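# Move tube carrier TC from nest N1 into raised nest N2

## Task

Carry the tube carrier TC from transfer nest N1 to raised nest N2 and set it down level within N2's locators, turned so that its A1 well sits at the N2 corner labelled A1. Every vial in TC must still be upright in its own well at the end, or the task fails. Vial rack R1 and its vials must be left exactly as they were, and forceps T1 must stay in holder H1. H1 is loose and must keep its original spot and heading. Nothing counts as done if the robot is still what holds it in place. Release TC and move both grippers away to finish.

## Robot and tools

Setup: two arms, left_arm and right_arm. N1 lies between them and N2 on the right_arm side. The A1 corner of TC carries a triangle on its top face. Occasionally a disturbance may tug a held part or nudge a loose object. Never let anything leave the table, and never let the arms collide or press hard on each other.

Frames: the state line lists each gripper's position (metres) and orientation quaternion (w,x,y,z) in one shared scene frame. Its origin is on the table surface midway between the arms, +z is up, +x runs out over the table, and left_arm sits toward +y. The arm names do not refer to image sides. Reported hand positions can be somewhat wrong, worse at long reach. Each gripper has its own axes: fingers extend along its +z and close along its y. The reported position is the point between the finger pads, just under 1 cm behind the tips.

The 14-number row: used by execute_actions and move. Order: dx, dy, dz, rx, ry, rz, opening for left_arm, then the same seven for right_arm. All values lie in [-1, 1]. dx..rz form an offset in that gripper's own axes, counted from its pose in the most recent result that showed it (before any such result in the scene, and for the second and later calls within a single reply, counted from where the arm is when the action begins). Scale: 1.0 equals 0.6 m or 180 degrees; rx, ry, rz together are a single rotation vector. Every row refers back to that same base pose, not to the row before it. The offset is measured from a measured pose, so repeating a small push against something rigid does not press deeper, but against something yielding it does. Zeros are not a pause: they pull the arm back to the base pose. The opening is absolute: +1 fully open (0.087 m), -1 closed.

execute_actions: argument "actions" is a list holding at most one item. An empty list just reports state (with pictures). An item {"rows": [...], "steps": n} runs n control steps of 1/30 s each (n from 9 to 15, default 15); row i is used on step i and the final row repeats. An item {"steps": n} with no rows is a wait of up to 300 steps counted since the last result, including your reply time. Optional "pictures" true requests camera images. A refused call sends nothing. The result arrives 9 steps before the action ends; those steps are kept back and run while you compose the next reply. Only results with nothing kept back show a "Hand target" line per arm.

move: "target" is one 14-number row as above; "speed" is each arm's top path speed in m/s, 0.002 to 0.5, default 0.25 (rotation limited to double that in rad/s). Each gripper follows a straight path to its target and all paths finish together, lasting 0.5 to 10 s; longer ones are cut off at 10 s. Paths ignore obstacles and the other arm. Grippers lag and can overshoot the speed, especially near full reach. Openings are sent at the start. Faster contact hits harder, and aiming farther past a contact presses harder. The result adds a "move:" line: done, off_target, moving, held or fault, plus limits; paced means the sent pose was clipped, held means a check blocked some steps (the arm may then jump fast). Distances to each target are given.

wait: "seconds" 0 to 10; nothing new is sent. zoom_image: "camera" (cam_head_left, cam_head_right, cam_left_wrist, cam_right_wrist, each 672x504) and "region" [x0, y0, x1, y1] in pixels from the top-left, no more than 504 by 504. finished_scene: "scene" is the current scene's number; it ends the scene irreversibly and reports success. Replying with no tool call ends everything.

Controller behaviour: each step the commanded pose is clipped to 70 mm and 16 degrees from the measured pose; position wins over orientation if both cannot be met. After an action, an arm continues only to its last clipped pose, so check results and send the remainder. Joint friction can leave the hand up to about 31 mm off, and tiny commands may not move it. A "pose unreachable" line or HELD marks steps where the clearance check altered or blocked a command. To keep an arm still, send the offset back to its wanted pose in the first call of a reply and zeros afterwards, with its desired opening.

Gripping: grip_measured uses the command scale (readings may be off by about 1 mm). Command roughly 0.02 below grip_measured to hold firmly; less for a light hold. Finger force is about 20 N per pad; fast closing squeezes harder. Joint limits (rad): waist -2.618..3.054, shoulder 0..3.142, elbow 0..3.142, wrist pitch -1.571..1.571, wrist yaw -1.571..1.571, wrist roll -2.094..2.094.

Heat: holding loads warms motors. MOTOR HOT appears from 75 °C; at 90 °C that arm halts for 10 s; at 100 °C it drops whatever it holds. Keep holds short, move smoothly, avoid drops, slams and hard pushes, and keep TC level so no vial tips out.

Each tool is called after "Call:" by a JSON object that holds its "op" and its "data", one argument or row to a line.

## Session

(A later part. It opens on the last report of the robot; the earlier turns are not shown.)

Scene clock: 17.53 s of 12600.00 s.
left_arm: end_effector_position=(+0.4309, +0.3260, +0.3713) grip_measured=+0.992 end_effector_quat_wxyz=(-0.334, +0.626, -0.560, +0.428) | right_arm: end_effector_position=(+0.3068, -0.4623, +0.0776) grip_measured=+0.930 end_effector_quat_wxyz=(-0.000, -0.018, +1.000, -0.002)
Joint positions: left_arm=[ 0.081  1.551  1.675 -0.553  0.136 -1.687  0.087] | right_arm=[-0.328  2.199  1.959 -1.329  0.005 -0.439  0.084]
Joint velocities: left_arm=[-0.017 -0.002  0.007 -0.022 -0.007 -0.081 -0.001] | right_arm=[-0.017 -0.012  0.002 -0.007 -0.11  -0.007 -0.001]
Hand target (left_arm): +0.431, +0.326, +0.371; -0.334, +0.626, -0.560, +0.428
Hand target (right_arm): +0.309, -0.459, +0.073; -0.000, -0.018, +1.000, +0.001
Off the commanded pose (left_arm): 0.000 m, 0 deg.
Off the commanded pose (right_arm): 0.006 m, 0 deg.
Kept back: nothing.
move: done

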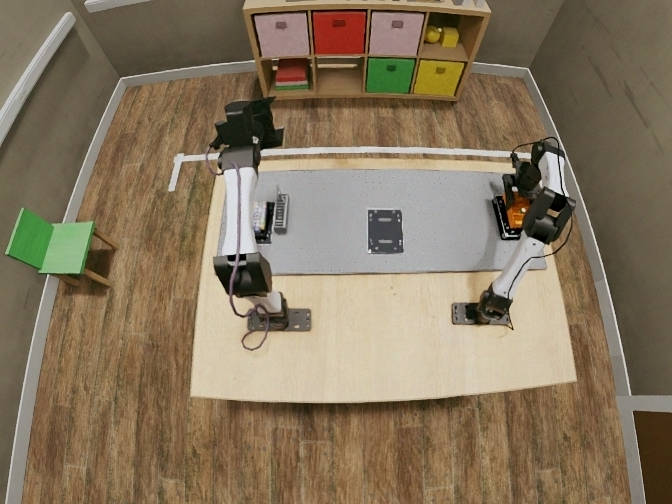

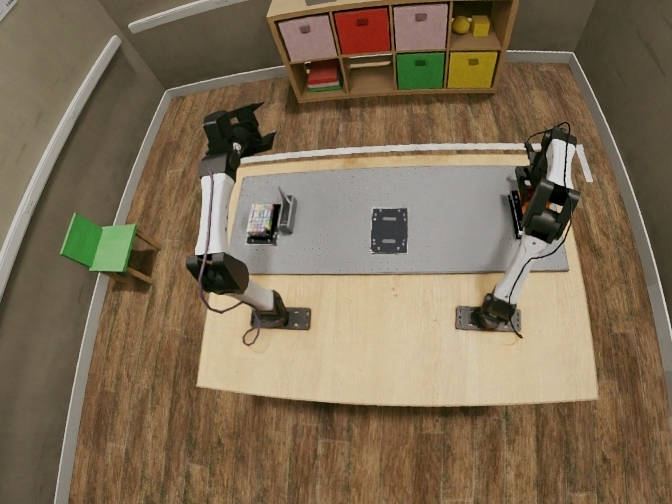

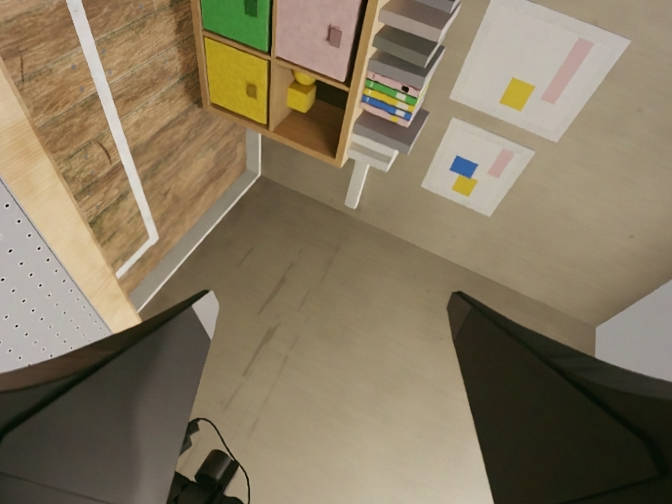

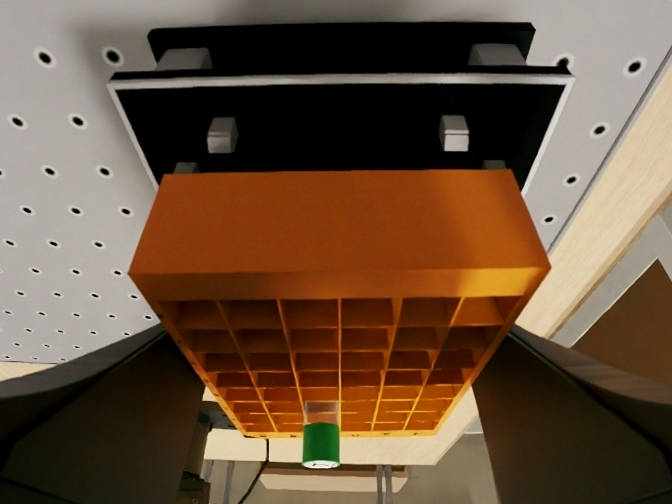

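Call:
{"op": "move", "data": {
  "target": [0,0,0,0,0,0,1,0.005,0,0.017,0,0,0,0.89],
  "speed": 0.03
}}

Scene clock: 18.63 s of 12600.00 s.
left_arm: end_effector_position=(+0.4309, +0.3260, +0.3713) grip_measured=+0.992 end_effector_quat_wxyz=(-0.334, +0.626, -0.560, +0.428) | right_arm: end_effector_position=(+0.3048, -0.4615, +0.0674) grip_measured=+0.930 end_effector_quat_wxyz=(-0.004, -0.017, +1.000, -0.001)
Joint positions: left_arm=[ 0.081  1.551  1.675 -0.553  0.136 -1.687  0.087] | right_arm=[-0.328  2.199  1.917 -1.295  0.005 -0.438  0.084]
Joint velocities: left_arm=[ 0.002 -0.017  0.022 -0.022  0.037  0.022 -0.   ] | right_arm=[-0.012 -0.007 -0.002  0.051 -0.007  0.051 -0.   ]
Hand target (left_arm): +0.431, +0.326, +0.371; -0.334, +0.626, -0.560, +0.428
Hand target (right_arm): +0.304, -0.462, +0.067; -0.000, -0.018, +1.000, -0.002
Off the commanded pose (left_arm): 0.000 m, 0 deg.
Off the commanded pose (right_arm): 0.001 m, 0 deg.
Kept back: nothing.
move: done

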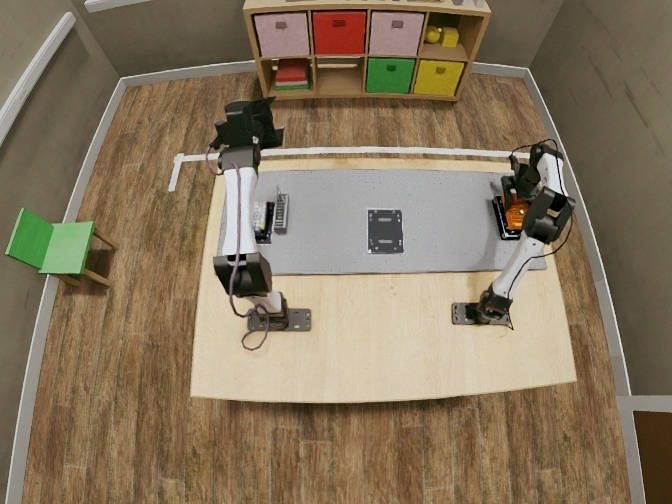

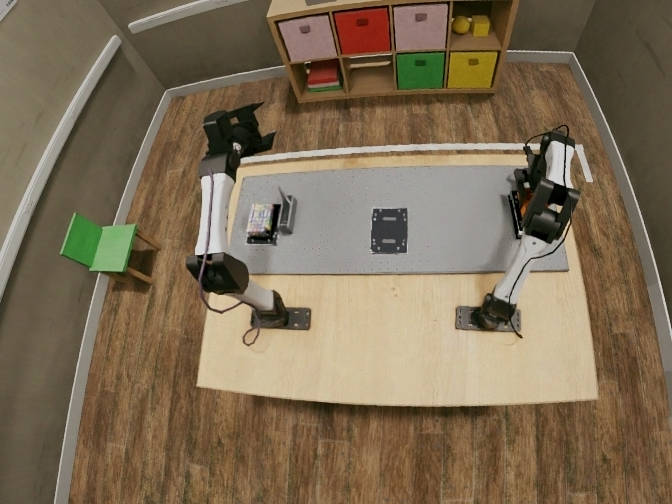

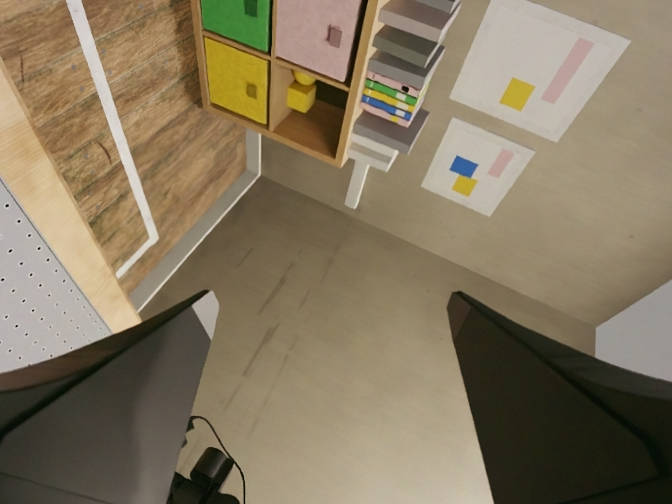

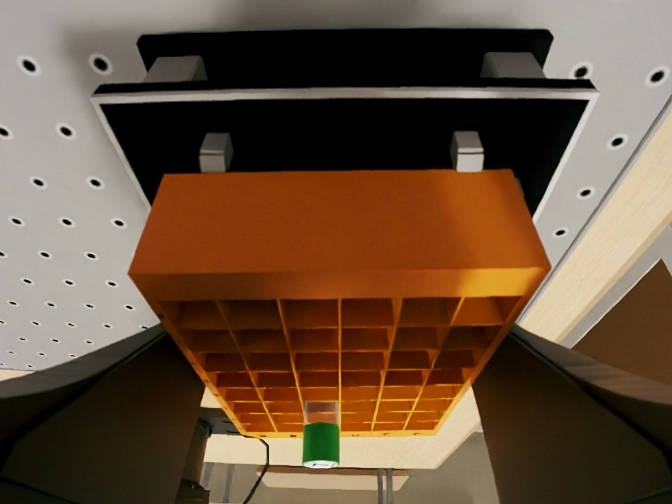

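Call:
{"op": "move", "data": {
  "target": [0,0,0,0,0,0,1,0.002,-0.006,0.022,0,0,0,0.89],
  "speed": 0.025
}}

Scene clock: 19.93 s of 12600.00 s.
left_arm: end_effector_position=(+0.4309, +0.3260, +0.3713) grip_measured=+0.992 end_effector_quat_wxyz=(-0.334, +0.626, -0.560, +0.428) | right_arm: end_effector_position=(+0.3037, -0.4611, +0.0646) grip_measured=+0.930 end_effector_quat_wxyz=(-0.006, -0.018, +1.000, +0.000)
Joint positions: left_arm=[ 0.081  1.551  1.675 -0.553  0.136 -1.687  0.087] | right_arm=[-0.328  2.199  1.905 -1.288  0.005 -0.44   0.084]
Joint velocities: left_arm=[-0.002  0.007 -0.012 -0.007  0.007  0.037 -0.   ] | right_arm=[-0.007  0.012  0.007 -0.007 -0.066  0.037 -0.   ]
Hand target (left_arm): +0.431, +0.326, +0.371; -0.334, +0.626, -0.560, +0.428
Hand target (right_arm): +0.303, -0.465, +0.054; -0.004, -0.017, +1.000, -0.001
Off the commanded pose (left_arm): 0.000 m, 0 deg.
Off the commanded pose (right_arm): 0.011 m, 0 deg.
Kept back: nothing.
move: off_target (right_arm)

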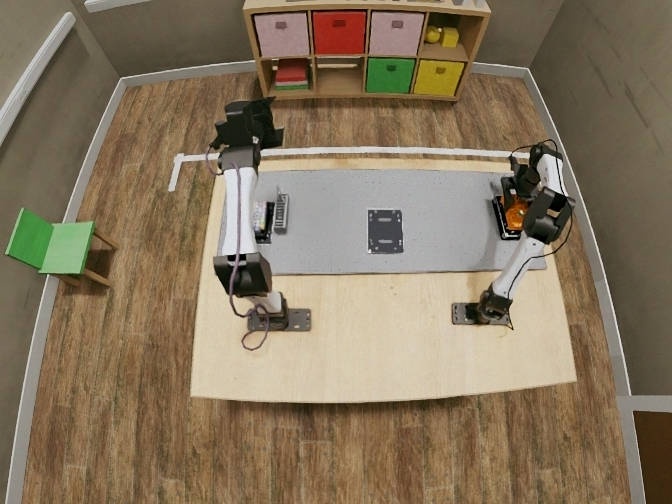

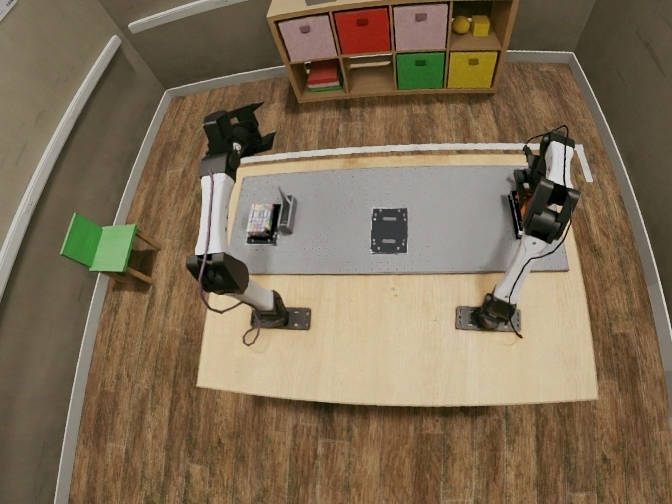

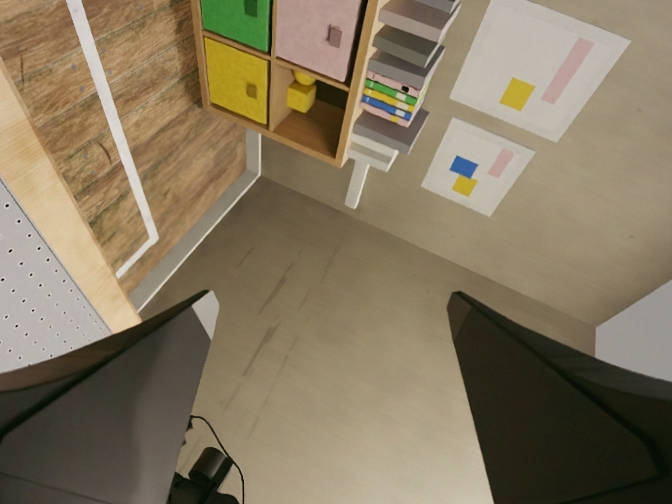

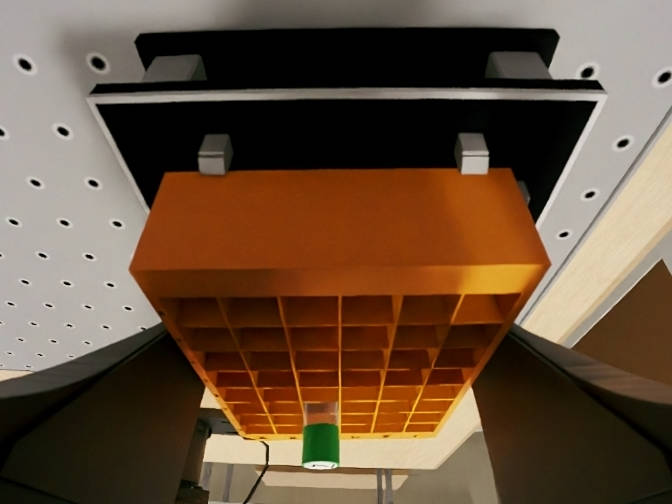

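Caught on the left locators; shift −y.

Call:
{"op": "move", "data": {
  "target": [0,0,0,0,0,0,1,0,-0.013,0.003,0,0,0,0.89],
  "speed": 0.02
}}

Scene clock: 21.03 s of 12600.00 s.
left_arm: end_effector_position=(+0.4309, +0.3260, +0.3713) grip_measured=+0.992 end_effector_quat_wxyz=(-0.334, +0.626, -0.560, +0.428) | right_arm: end_effector_position=(+0.3030, -0.4615, +0.0646) grip_measured=+0.930 end_effector_quat_wxyz=(-0.005, -0.017, +1.000, +0.003)
Joint positions: left_arm=[ 0.081  1.551  1.675 -0.553  0.136 -1.687  0.087] | right_arm=[-0.333  2.199  1.905 -1.289 -0.001 -0.442  0.084]
Joint velocities: left_arm=[-0.007  0.007 -0.007 -0.022 -0.022 -0.007 -0.   ] | right_arm=[-0.002  0.002  0.002 -0.066 -0.081  0.022  0.001]
Hand target (left_arm): +0.431, +0.326, +0.371; -0.334, +0.626, -0.560, +0.428
Hand target (right_arm): +0.304, -0.469, +0.063; -0.006, -0.018, +1.000, +0.000
Off the commanded pose (left_arm): 0.000 m, 0 deg.
Off the commanded pose (right_arm): 0.008 m, 0 deg.
Kept back: nothing.
move: done

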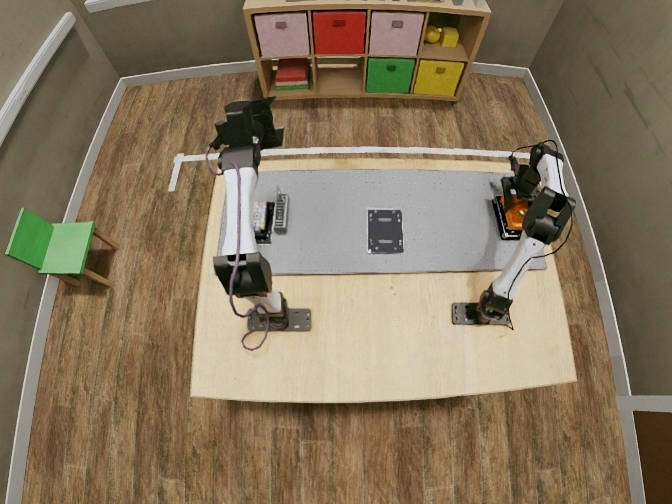

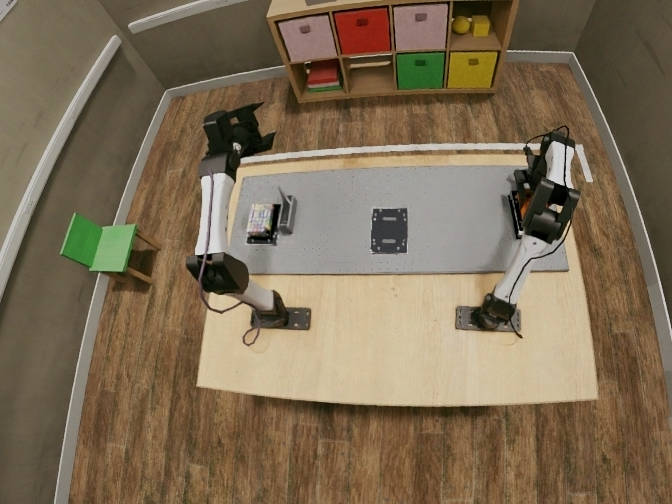

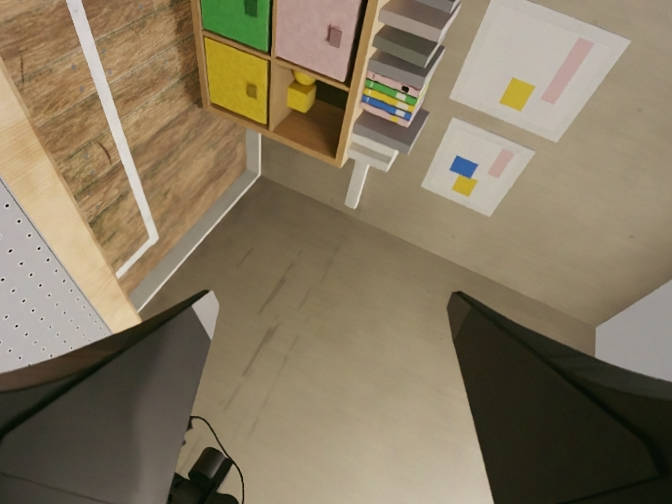

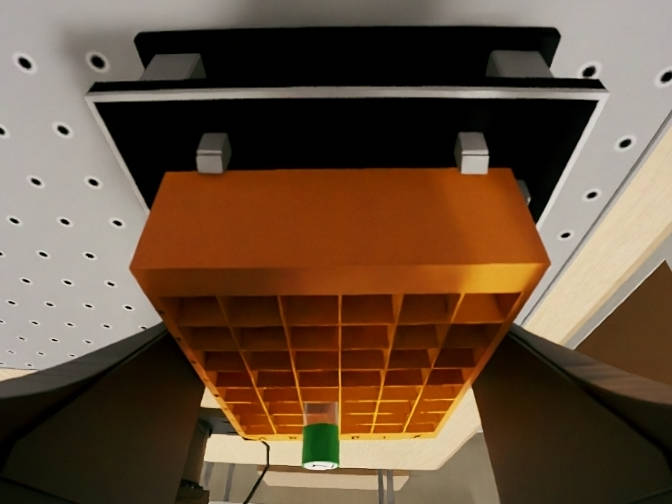

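Call:
{"op": "move", "data": {
  "target": [0,0,0,0,0,0,1,-0.002,-0.013,-0.006,0,0,0,0.89],
  "speed": 0.02
}}

Scene clock: 22.13 s of 12600.00 s.
left_arm: end_effector_position=(+0.4309, +0.3260, +0.3713) grip_measured=+0.992 end_effector_quat_wxyz=(-0.334, +0.626, -0.560, +0.428) | right_arm: end_effector_position=(+0.3048, -0.4647, +0.0692) grip_measured=+0.930 end_effector_quat_wxyz=(-0.000, -0.019, +1.000, +0.001)
Joint positions: left_arm=[ 0.081  1.551  1.675 -0.553  0.136 -1.687  0.087] | right_arm=[-0.338  2.199  1.925 -1.299 -0.002 -0.451  0.084]
Joint velocities: left_arm=[-0.012 -0.007 -0.012 -0.007 -0.022 -0.007  0.   ] | right_arm=[-0.012  0.012 -0.002  0.007  0.007 -0.007  0.   ]
Hand target (left_arm): +0.431, +0.326, +0.371; -0.334, +0.626, -0.560, +0.428
Hand target (right_arm): +0.304, -0.469, +0.068; -0.005, -0.017, +1.000, +0.003
Off the commanded pose (left_arm): 0.000 m, 0 deg.
Off the commanded pose (right_arm): 0.005 m, 1 deg.
Kept back: nothing.
move: done

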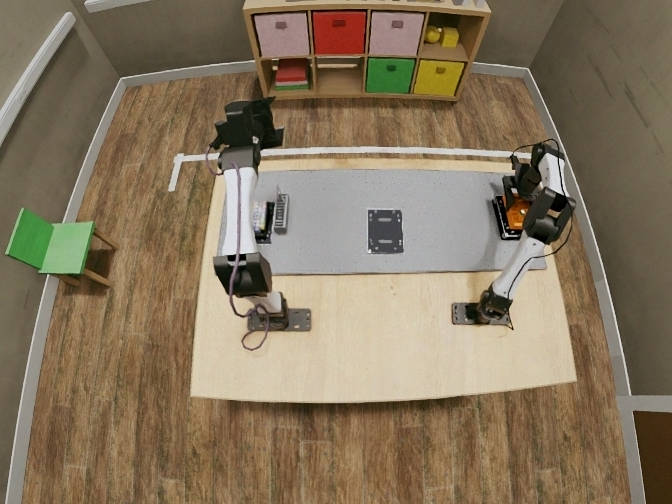

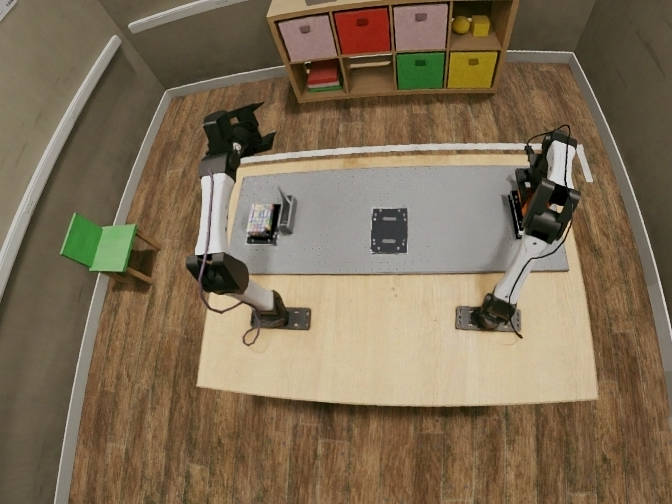

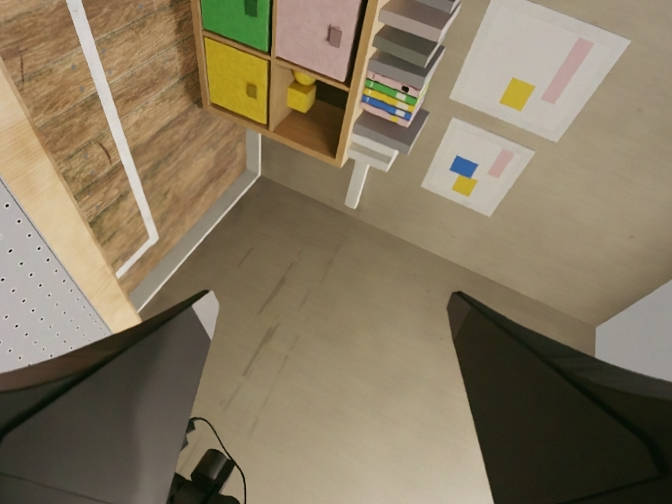

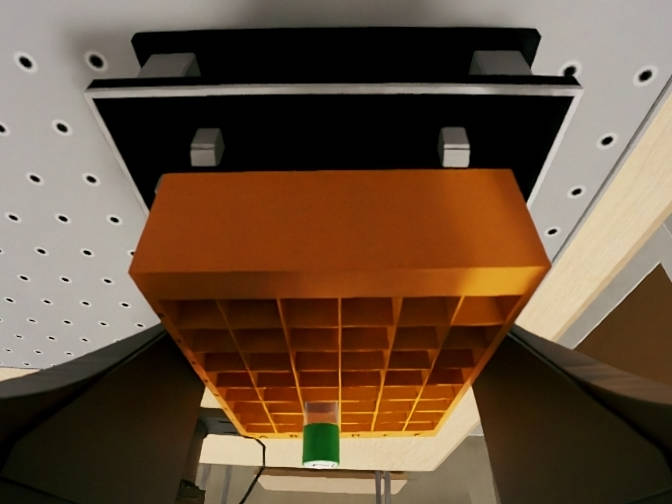

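Call:
{"op": "move", "data": {
  "target": [0,0,0,0,0,0,1,0.002,0.004,0.025,0,0,0.002,0.89],
  "speed": 0.025
}}

Scene clock: 23.20 s of 12600.00 s.
left_arm: end_effector_position=(+0.4309, +0.3260, +0.3713) grip_measured=+0.992 end_effector_quat_wxyz=(-0.334, +0.626, -0.560, +0.428) | right_arm: end_effector_position=(+0.3028, -0.4632, +0.0594) grip_measured=+0.930 end_effector_quat_wxyz=(-0.003, -0.022, +1.000, +0.004)
Joint positions: left_arm=[ 0.081  1.551  1.675 -0.553  0.136 -1.687  0.087] | right_arm=[-0.337  2.199  1.885 -1.267 -0.005 -0.456  0.084]
Joint velocities: left_arm=[-0.007  0.007 -0.012  0.037  0.007 -0.007 -0.001] | right_arm=[-0.002  0.002  0.002 -0.066 -0.037 -0.051 -0.001]
Hand target (left_arm): +0.431, +0.326, +0.371; -0.334, +0.626, -0.560, +0.428
Hand target (right_arm): +0.303, -0.462, +0.054; -0.001, -0.016, +1.000, +0.001
Off the commanded pose (left_arm): 0.000 m, 0 deg.
Off the commanded pose (right_arm): 0.005 m, 1 deg.
Kept back: nothing.
move: done

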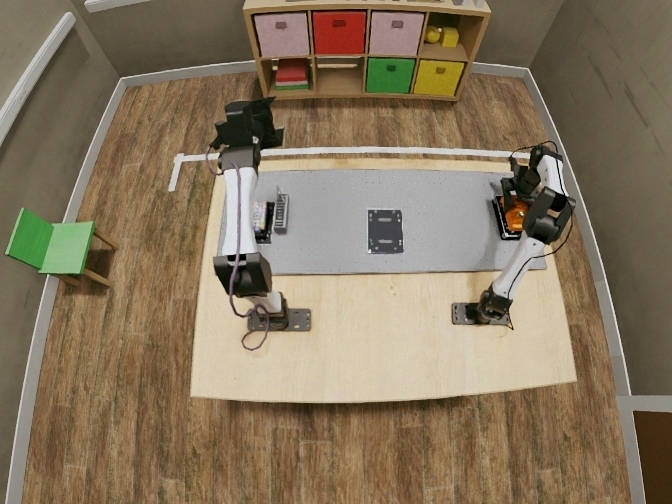

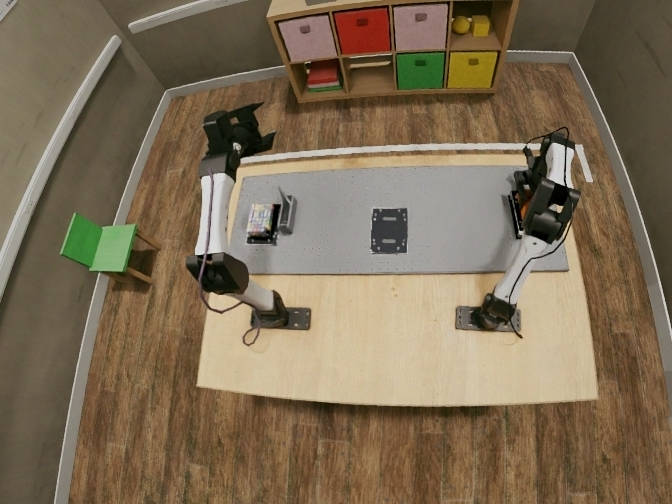

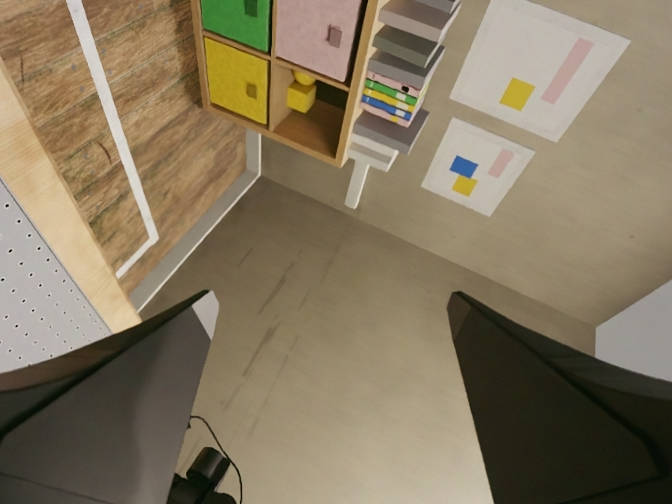

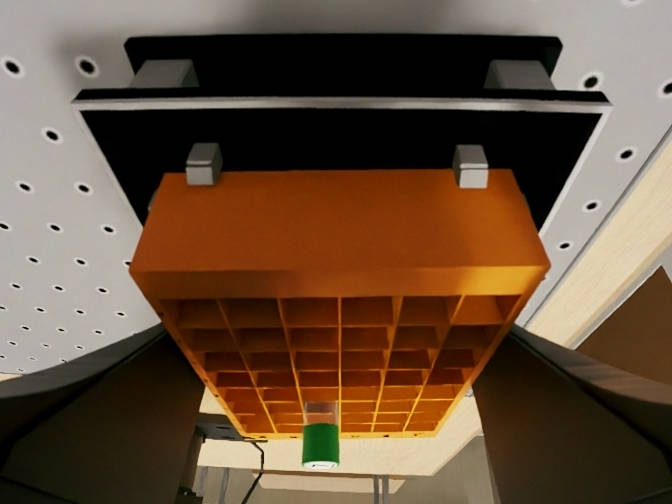

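Nearly seated.

Call:
{"op": "move", "data": {
  "target": [0,0,0,0,0,0,1,0,0,0.016,0,0,0,0.89],
  "speed": 0.025
}}

Call:
{"op": "move", "data": {
  "target": [0,0,0,0,0,0,1,0,0,0,0,0,0,1]
}}

Call:
{"op": "move", "data": {
  "target": [0,0,0,0,0,0,1,0,0,-0.12,0,0,0,1],
  "speed": 0.1
}}

Call:
{"op": "move", "data": {
  "target": [0,0,0,0,0,0,1,0,0.25,-0.08,0,0,0,1]
}}

Scene clock: 24.20 s of 12600.00 s.
left_arm: end_effector_position=(+0.4309, +0.3260, +0.3713) grip_measured=+0.992 end_effector_quat_wxyz=(-0.334, +0.626, -0.560, +0.428) | right_arm: end_effector_position=(+0.3028, -0.4632, +0.0594) grip_measured=+0.930 end_effector_quat_wxyz=(-0.003, -0.022, +1.000, +0.004)
Joint positions: left_arm=[ 0.081  1.551  1.675 -0.553  0.136 -1.687  0.087] | right_arm=[-0.337  2.199  1.885 -1.267 -0.005 -0.457  0.084]
Joint velocities: left_arm=[-0.007 -0.002  0.007  0.095 -0.022 -0.051 -0.001] | right_arm=[-0.007 -0.012  0.002 -0.022  0.037  0.037 -0.   ]
Hand target (left_arm): +0.431, +0.326, +0.371; -0.334, +0.626, -0.560, +0.428
Hand target (right_arm): +0.302, -0.463, +0.050; -0.004, -0.022, +1.000, +0.005
Off the commanded pose (left_arm): 0.000 m, 0 deg.
Off the commanded pose (right_arm): 0.010 m, 0 deg.
Kept back: nothing.
move: done

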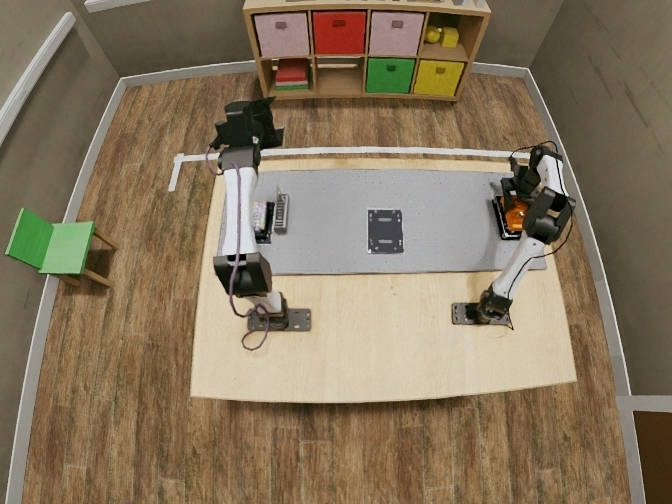

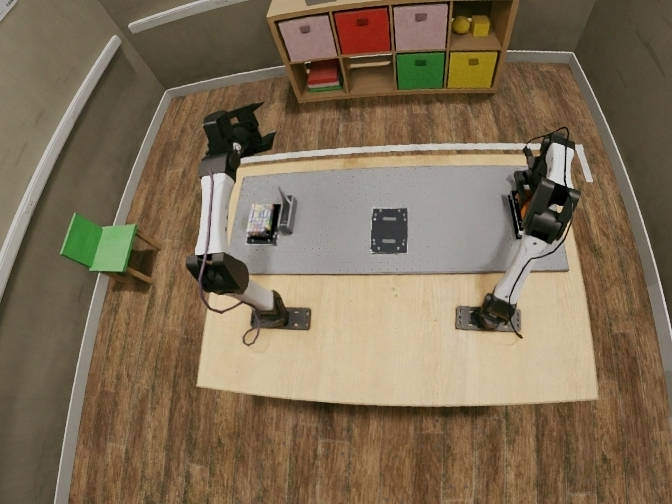

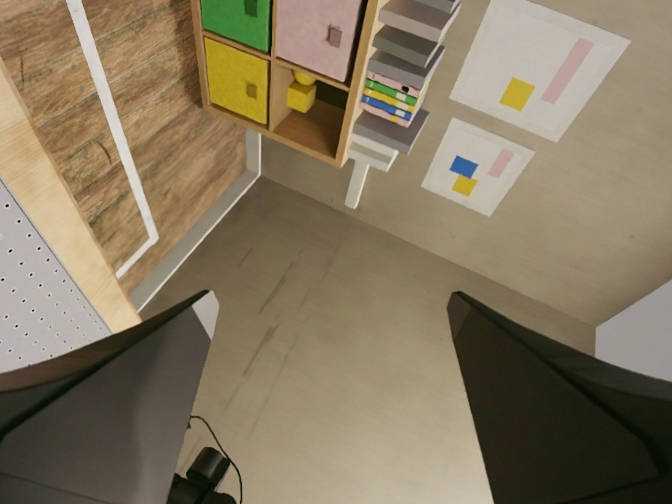

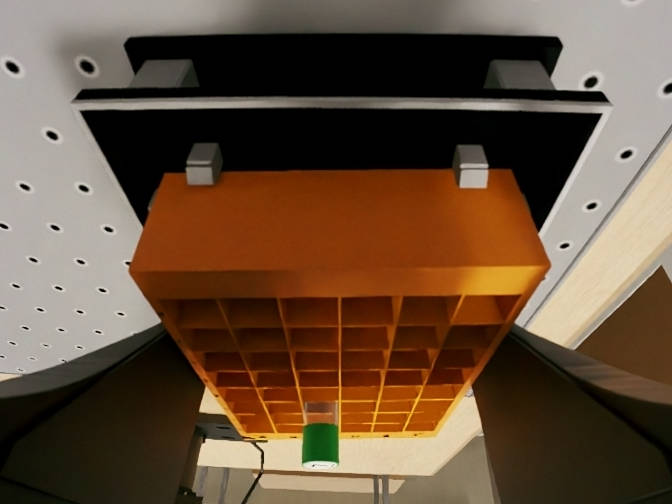

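Scene clock: 24.70 s of 12600.00 s.
left_arm: end_effector_position=(+0.4309, +0.3260, +0.3713) grip_measured=+0.992 end_effector_quat_wxyz=(-0.334, +0.626, -0.560, +0.428) | right_arm: end_effector_position=(+0.3028, -0.4632, +0.0594) grip_measured=+0.982 end_effector_quat_wxyz=(-0.003, -0.022, +1.000, +0.004)
Joint positions: left_arm=[ 0.081  1.551  1.675 -0.553  0.136 -1.687  0.087] | right_arm=[-0.337  2.199  1.885 -1.267 -0.005 -0.457  0.087]
Joint velocities: left_arm=[ 0.002 -0.017  0.007  0.007 -0.037  0.007 -0.001] | right_arm=[ 0.002  0.012 -0.027 -0.037 -0.022 -0.051 -0.001]
Hand target (left_arm): +0.431, +0.326, +0.371; -0.334, +0.626, -0.560, +0.428
Hand target (right_arm): +0.303, -0.463, +0.059; -0.003, -0.022, +1.000, +0.004
Off the commanded pose (left_arm): 0.000 m, 0 deg.
Off the commanded pose (right_arm): 0.000 m, 0 deg.
Kept back: nothing.
move: done

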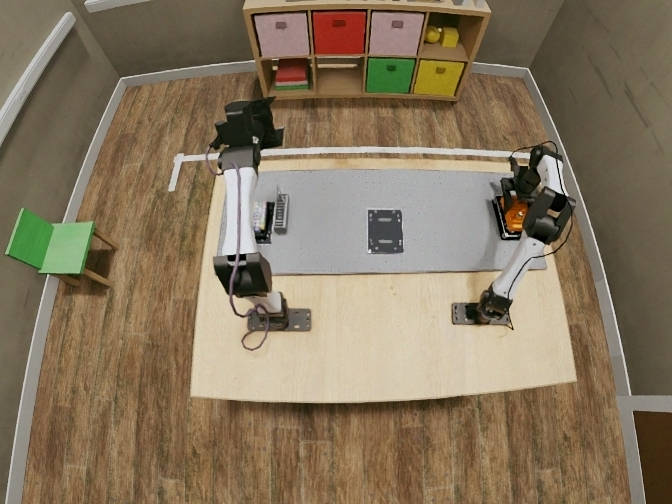

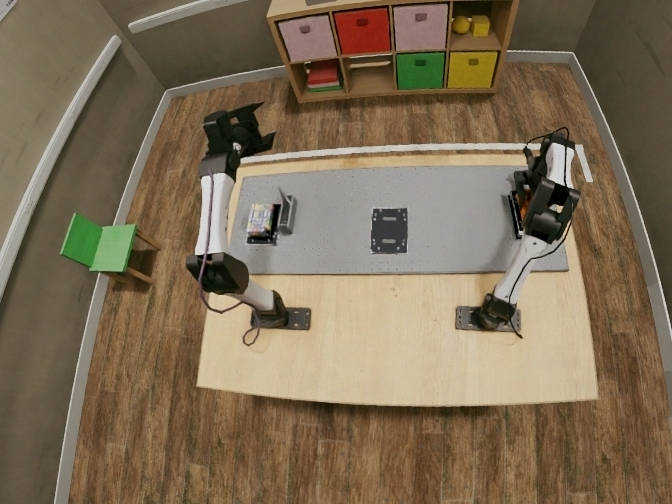

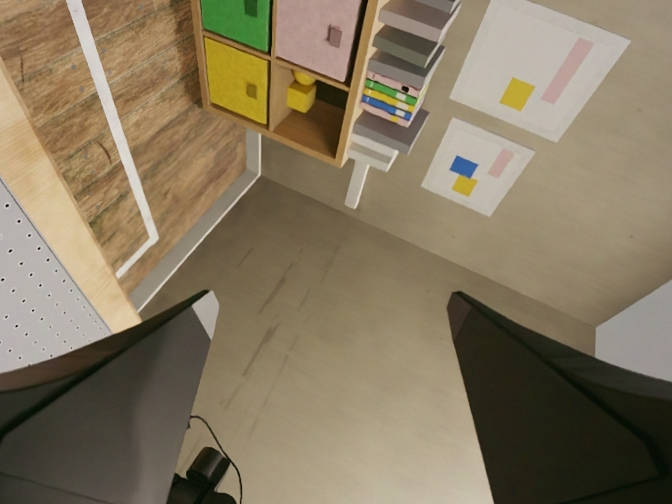

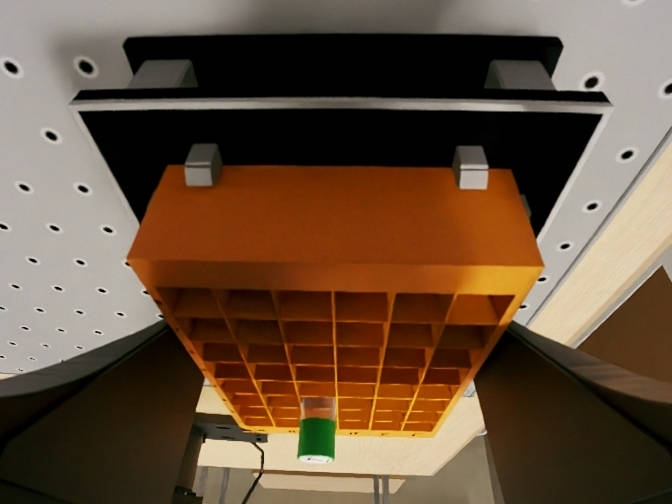

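Scene clock: 25.97 s of 12600.00 s.
left_arm: end_effector_position=(+0.4309, +0.3260, +0.3713) grip_measured=+0.992 end_effector_quat_wxyz=(-0.334, +0.626, -0.560, +0.428) | right_arm: end_effector_position=(+0.3043, -0.4639, +0.1344) grip_measured=+0.982 end_effector_quat_wxyz=(+0.011, -0.022, +1.000, -0.002)
Joint positions: left_arm=[ 0.081  1.551  1.675 -0.553  0.136 -1.687  0.087] | right_arm=[-0.337  2.199  2.189 -1.54  -0.005 -0.457  0.087]
Joint velocities: left_arm=[-0.007 -0.012 -0.012  0.007 -0.066 -0.066 -0.001] | right_arm=[-0.017 -0.007  0.007 -0.066  0.022  0.007 -0.   ]
Hand target (left_arm): +0.431, +0.326, +0.371; -0.334, +0.626, -0.560, +0.428
Hand target (right_arm): +0.304, -0.464, +0.131; +0.002, -0.022, +1.000, +0.001
Off the commanded pose (left_arm): 0.000 m, 0 deg.
Off the commanded pose (right_arm): 0.003 m, 2 deg.
joint sent to its limit (right arm) — the command would take joint 4 (wrist pitch) past its lower limit, so that joint was sent only as far as its limit.
Kept back: nothing.
move: done

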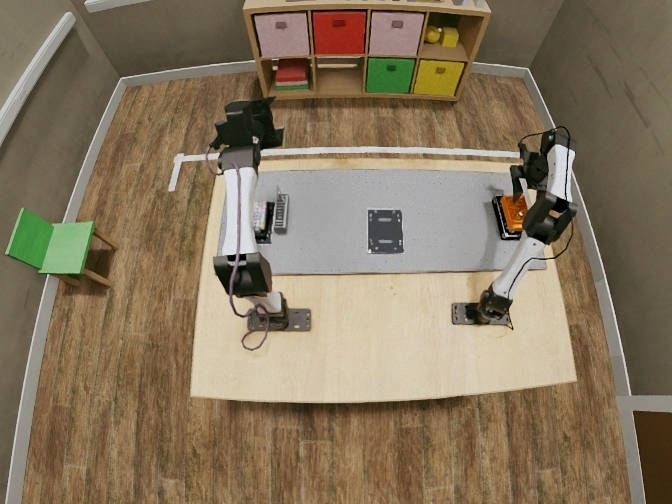

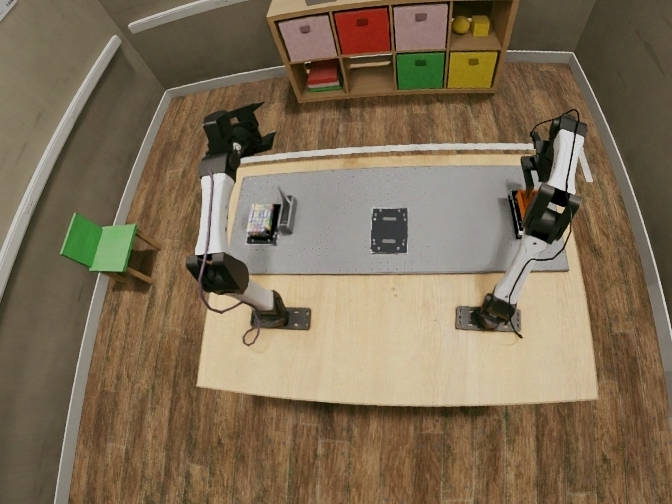

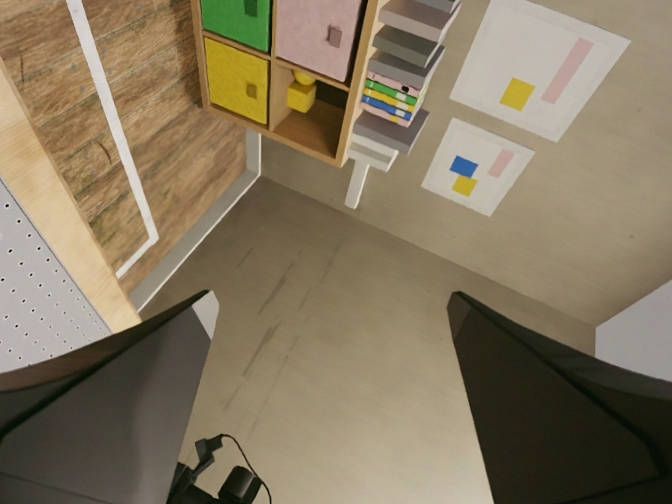

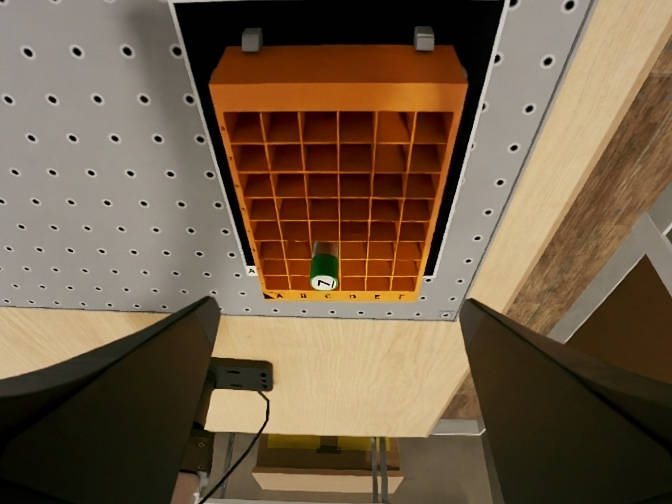

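Scene clock: 27.20 s of 12600.00 s.
left_arm: end_effector_position=(+0.4309, +0.3260, +0.3713) grip_measured=+0.992 end_effector_quat_wxyz=(-0.334, +0.626, -0.560, +0.428) | right_arm: end_effector_position=(+0.3065, -0.3115, +0.1814) grip_measured=+0.982 end_effector_quat_wxyz=(+0.053, -0.029, +0.998, -0.001)
Joint positions: left_arm=[ 0.081  1.551  1.675 -0.553  0.136 -1.687  0.087] | right_arm=[ 0.03   1.988  2.066 -1.543 -0.005 -0.103  0.087]
Joint velocities: left_arm=[-0.002 -0.012 -0.012  0.007  0.066  0.051 -0.   ] | right_arm=[-0.012 -0.007  0.007 -0.051  0.051 -0.037 -0.001]
Hand target (left_arm): +0.431, +0.326, +0.371; -0.334, +0.626, -0.560, +0.428
Hand target (right_arm): +0.299, -0.314, +0.182; +0.044, -0.022, +0.999, -0.003
Off the commanded pose (left_arm): 0.000 m, 0 deg.
Off the commanded pose (right_arm): 0.010 m, 5 deg.
joint sent to its limit (right arm) — the command would take joint 4 (wrist pitch) past its lower limit, so that joint was sent only as far as its limit.
Kept back: nothing.
move: off_target (right_arm)

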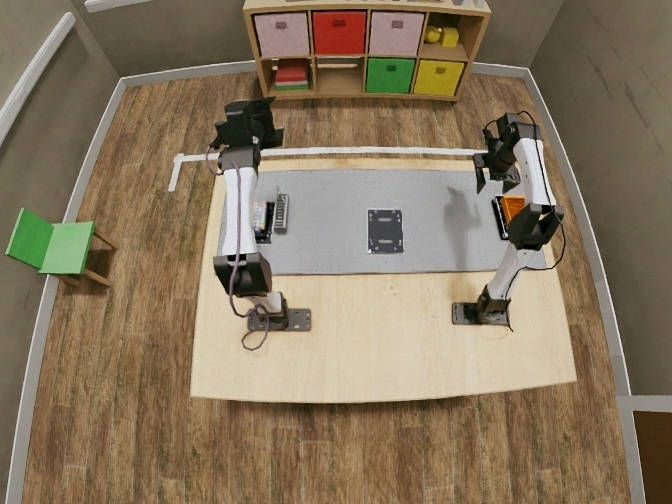

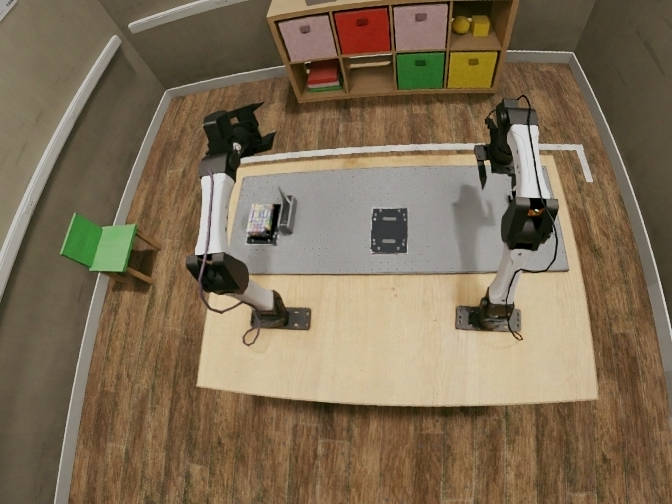

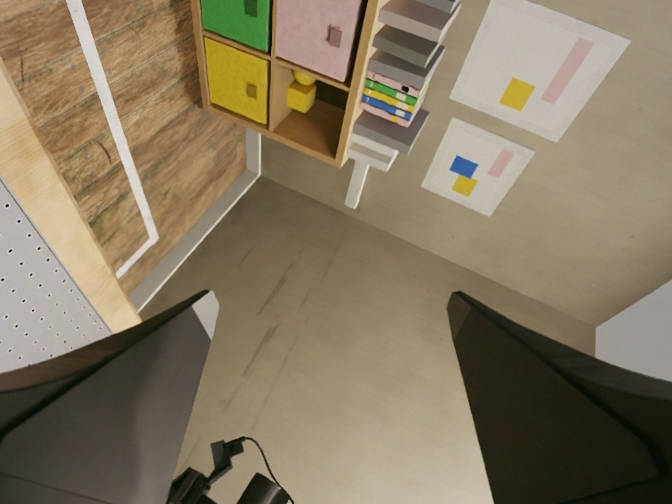

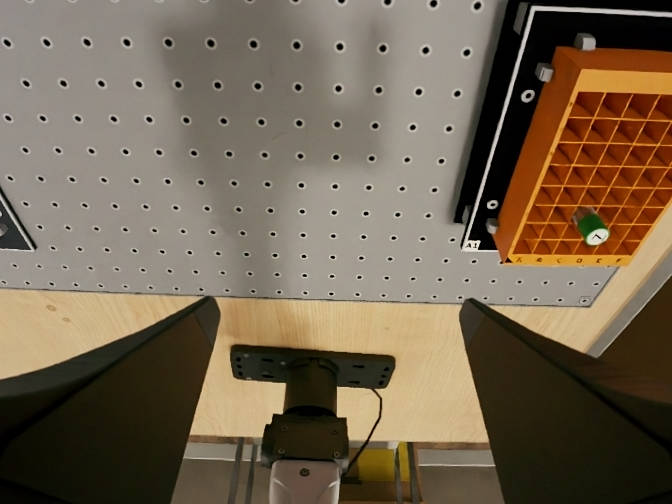

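Call:
{"op": "finished_scene", "data": {
  "scene": 2
}}

The scene is finished: the task was done.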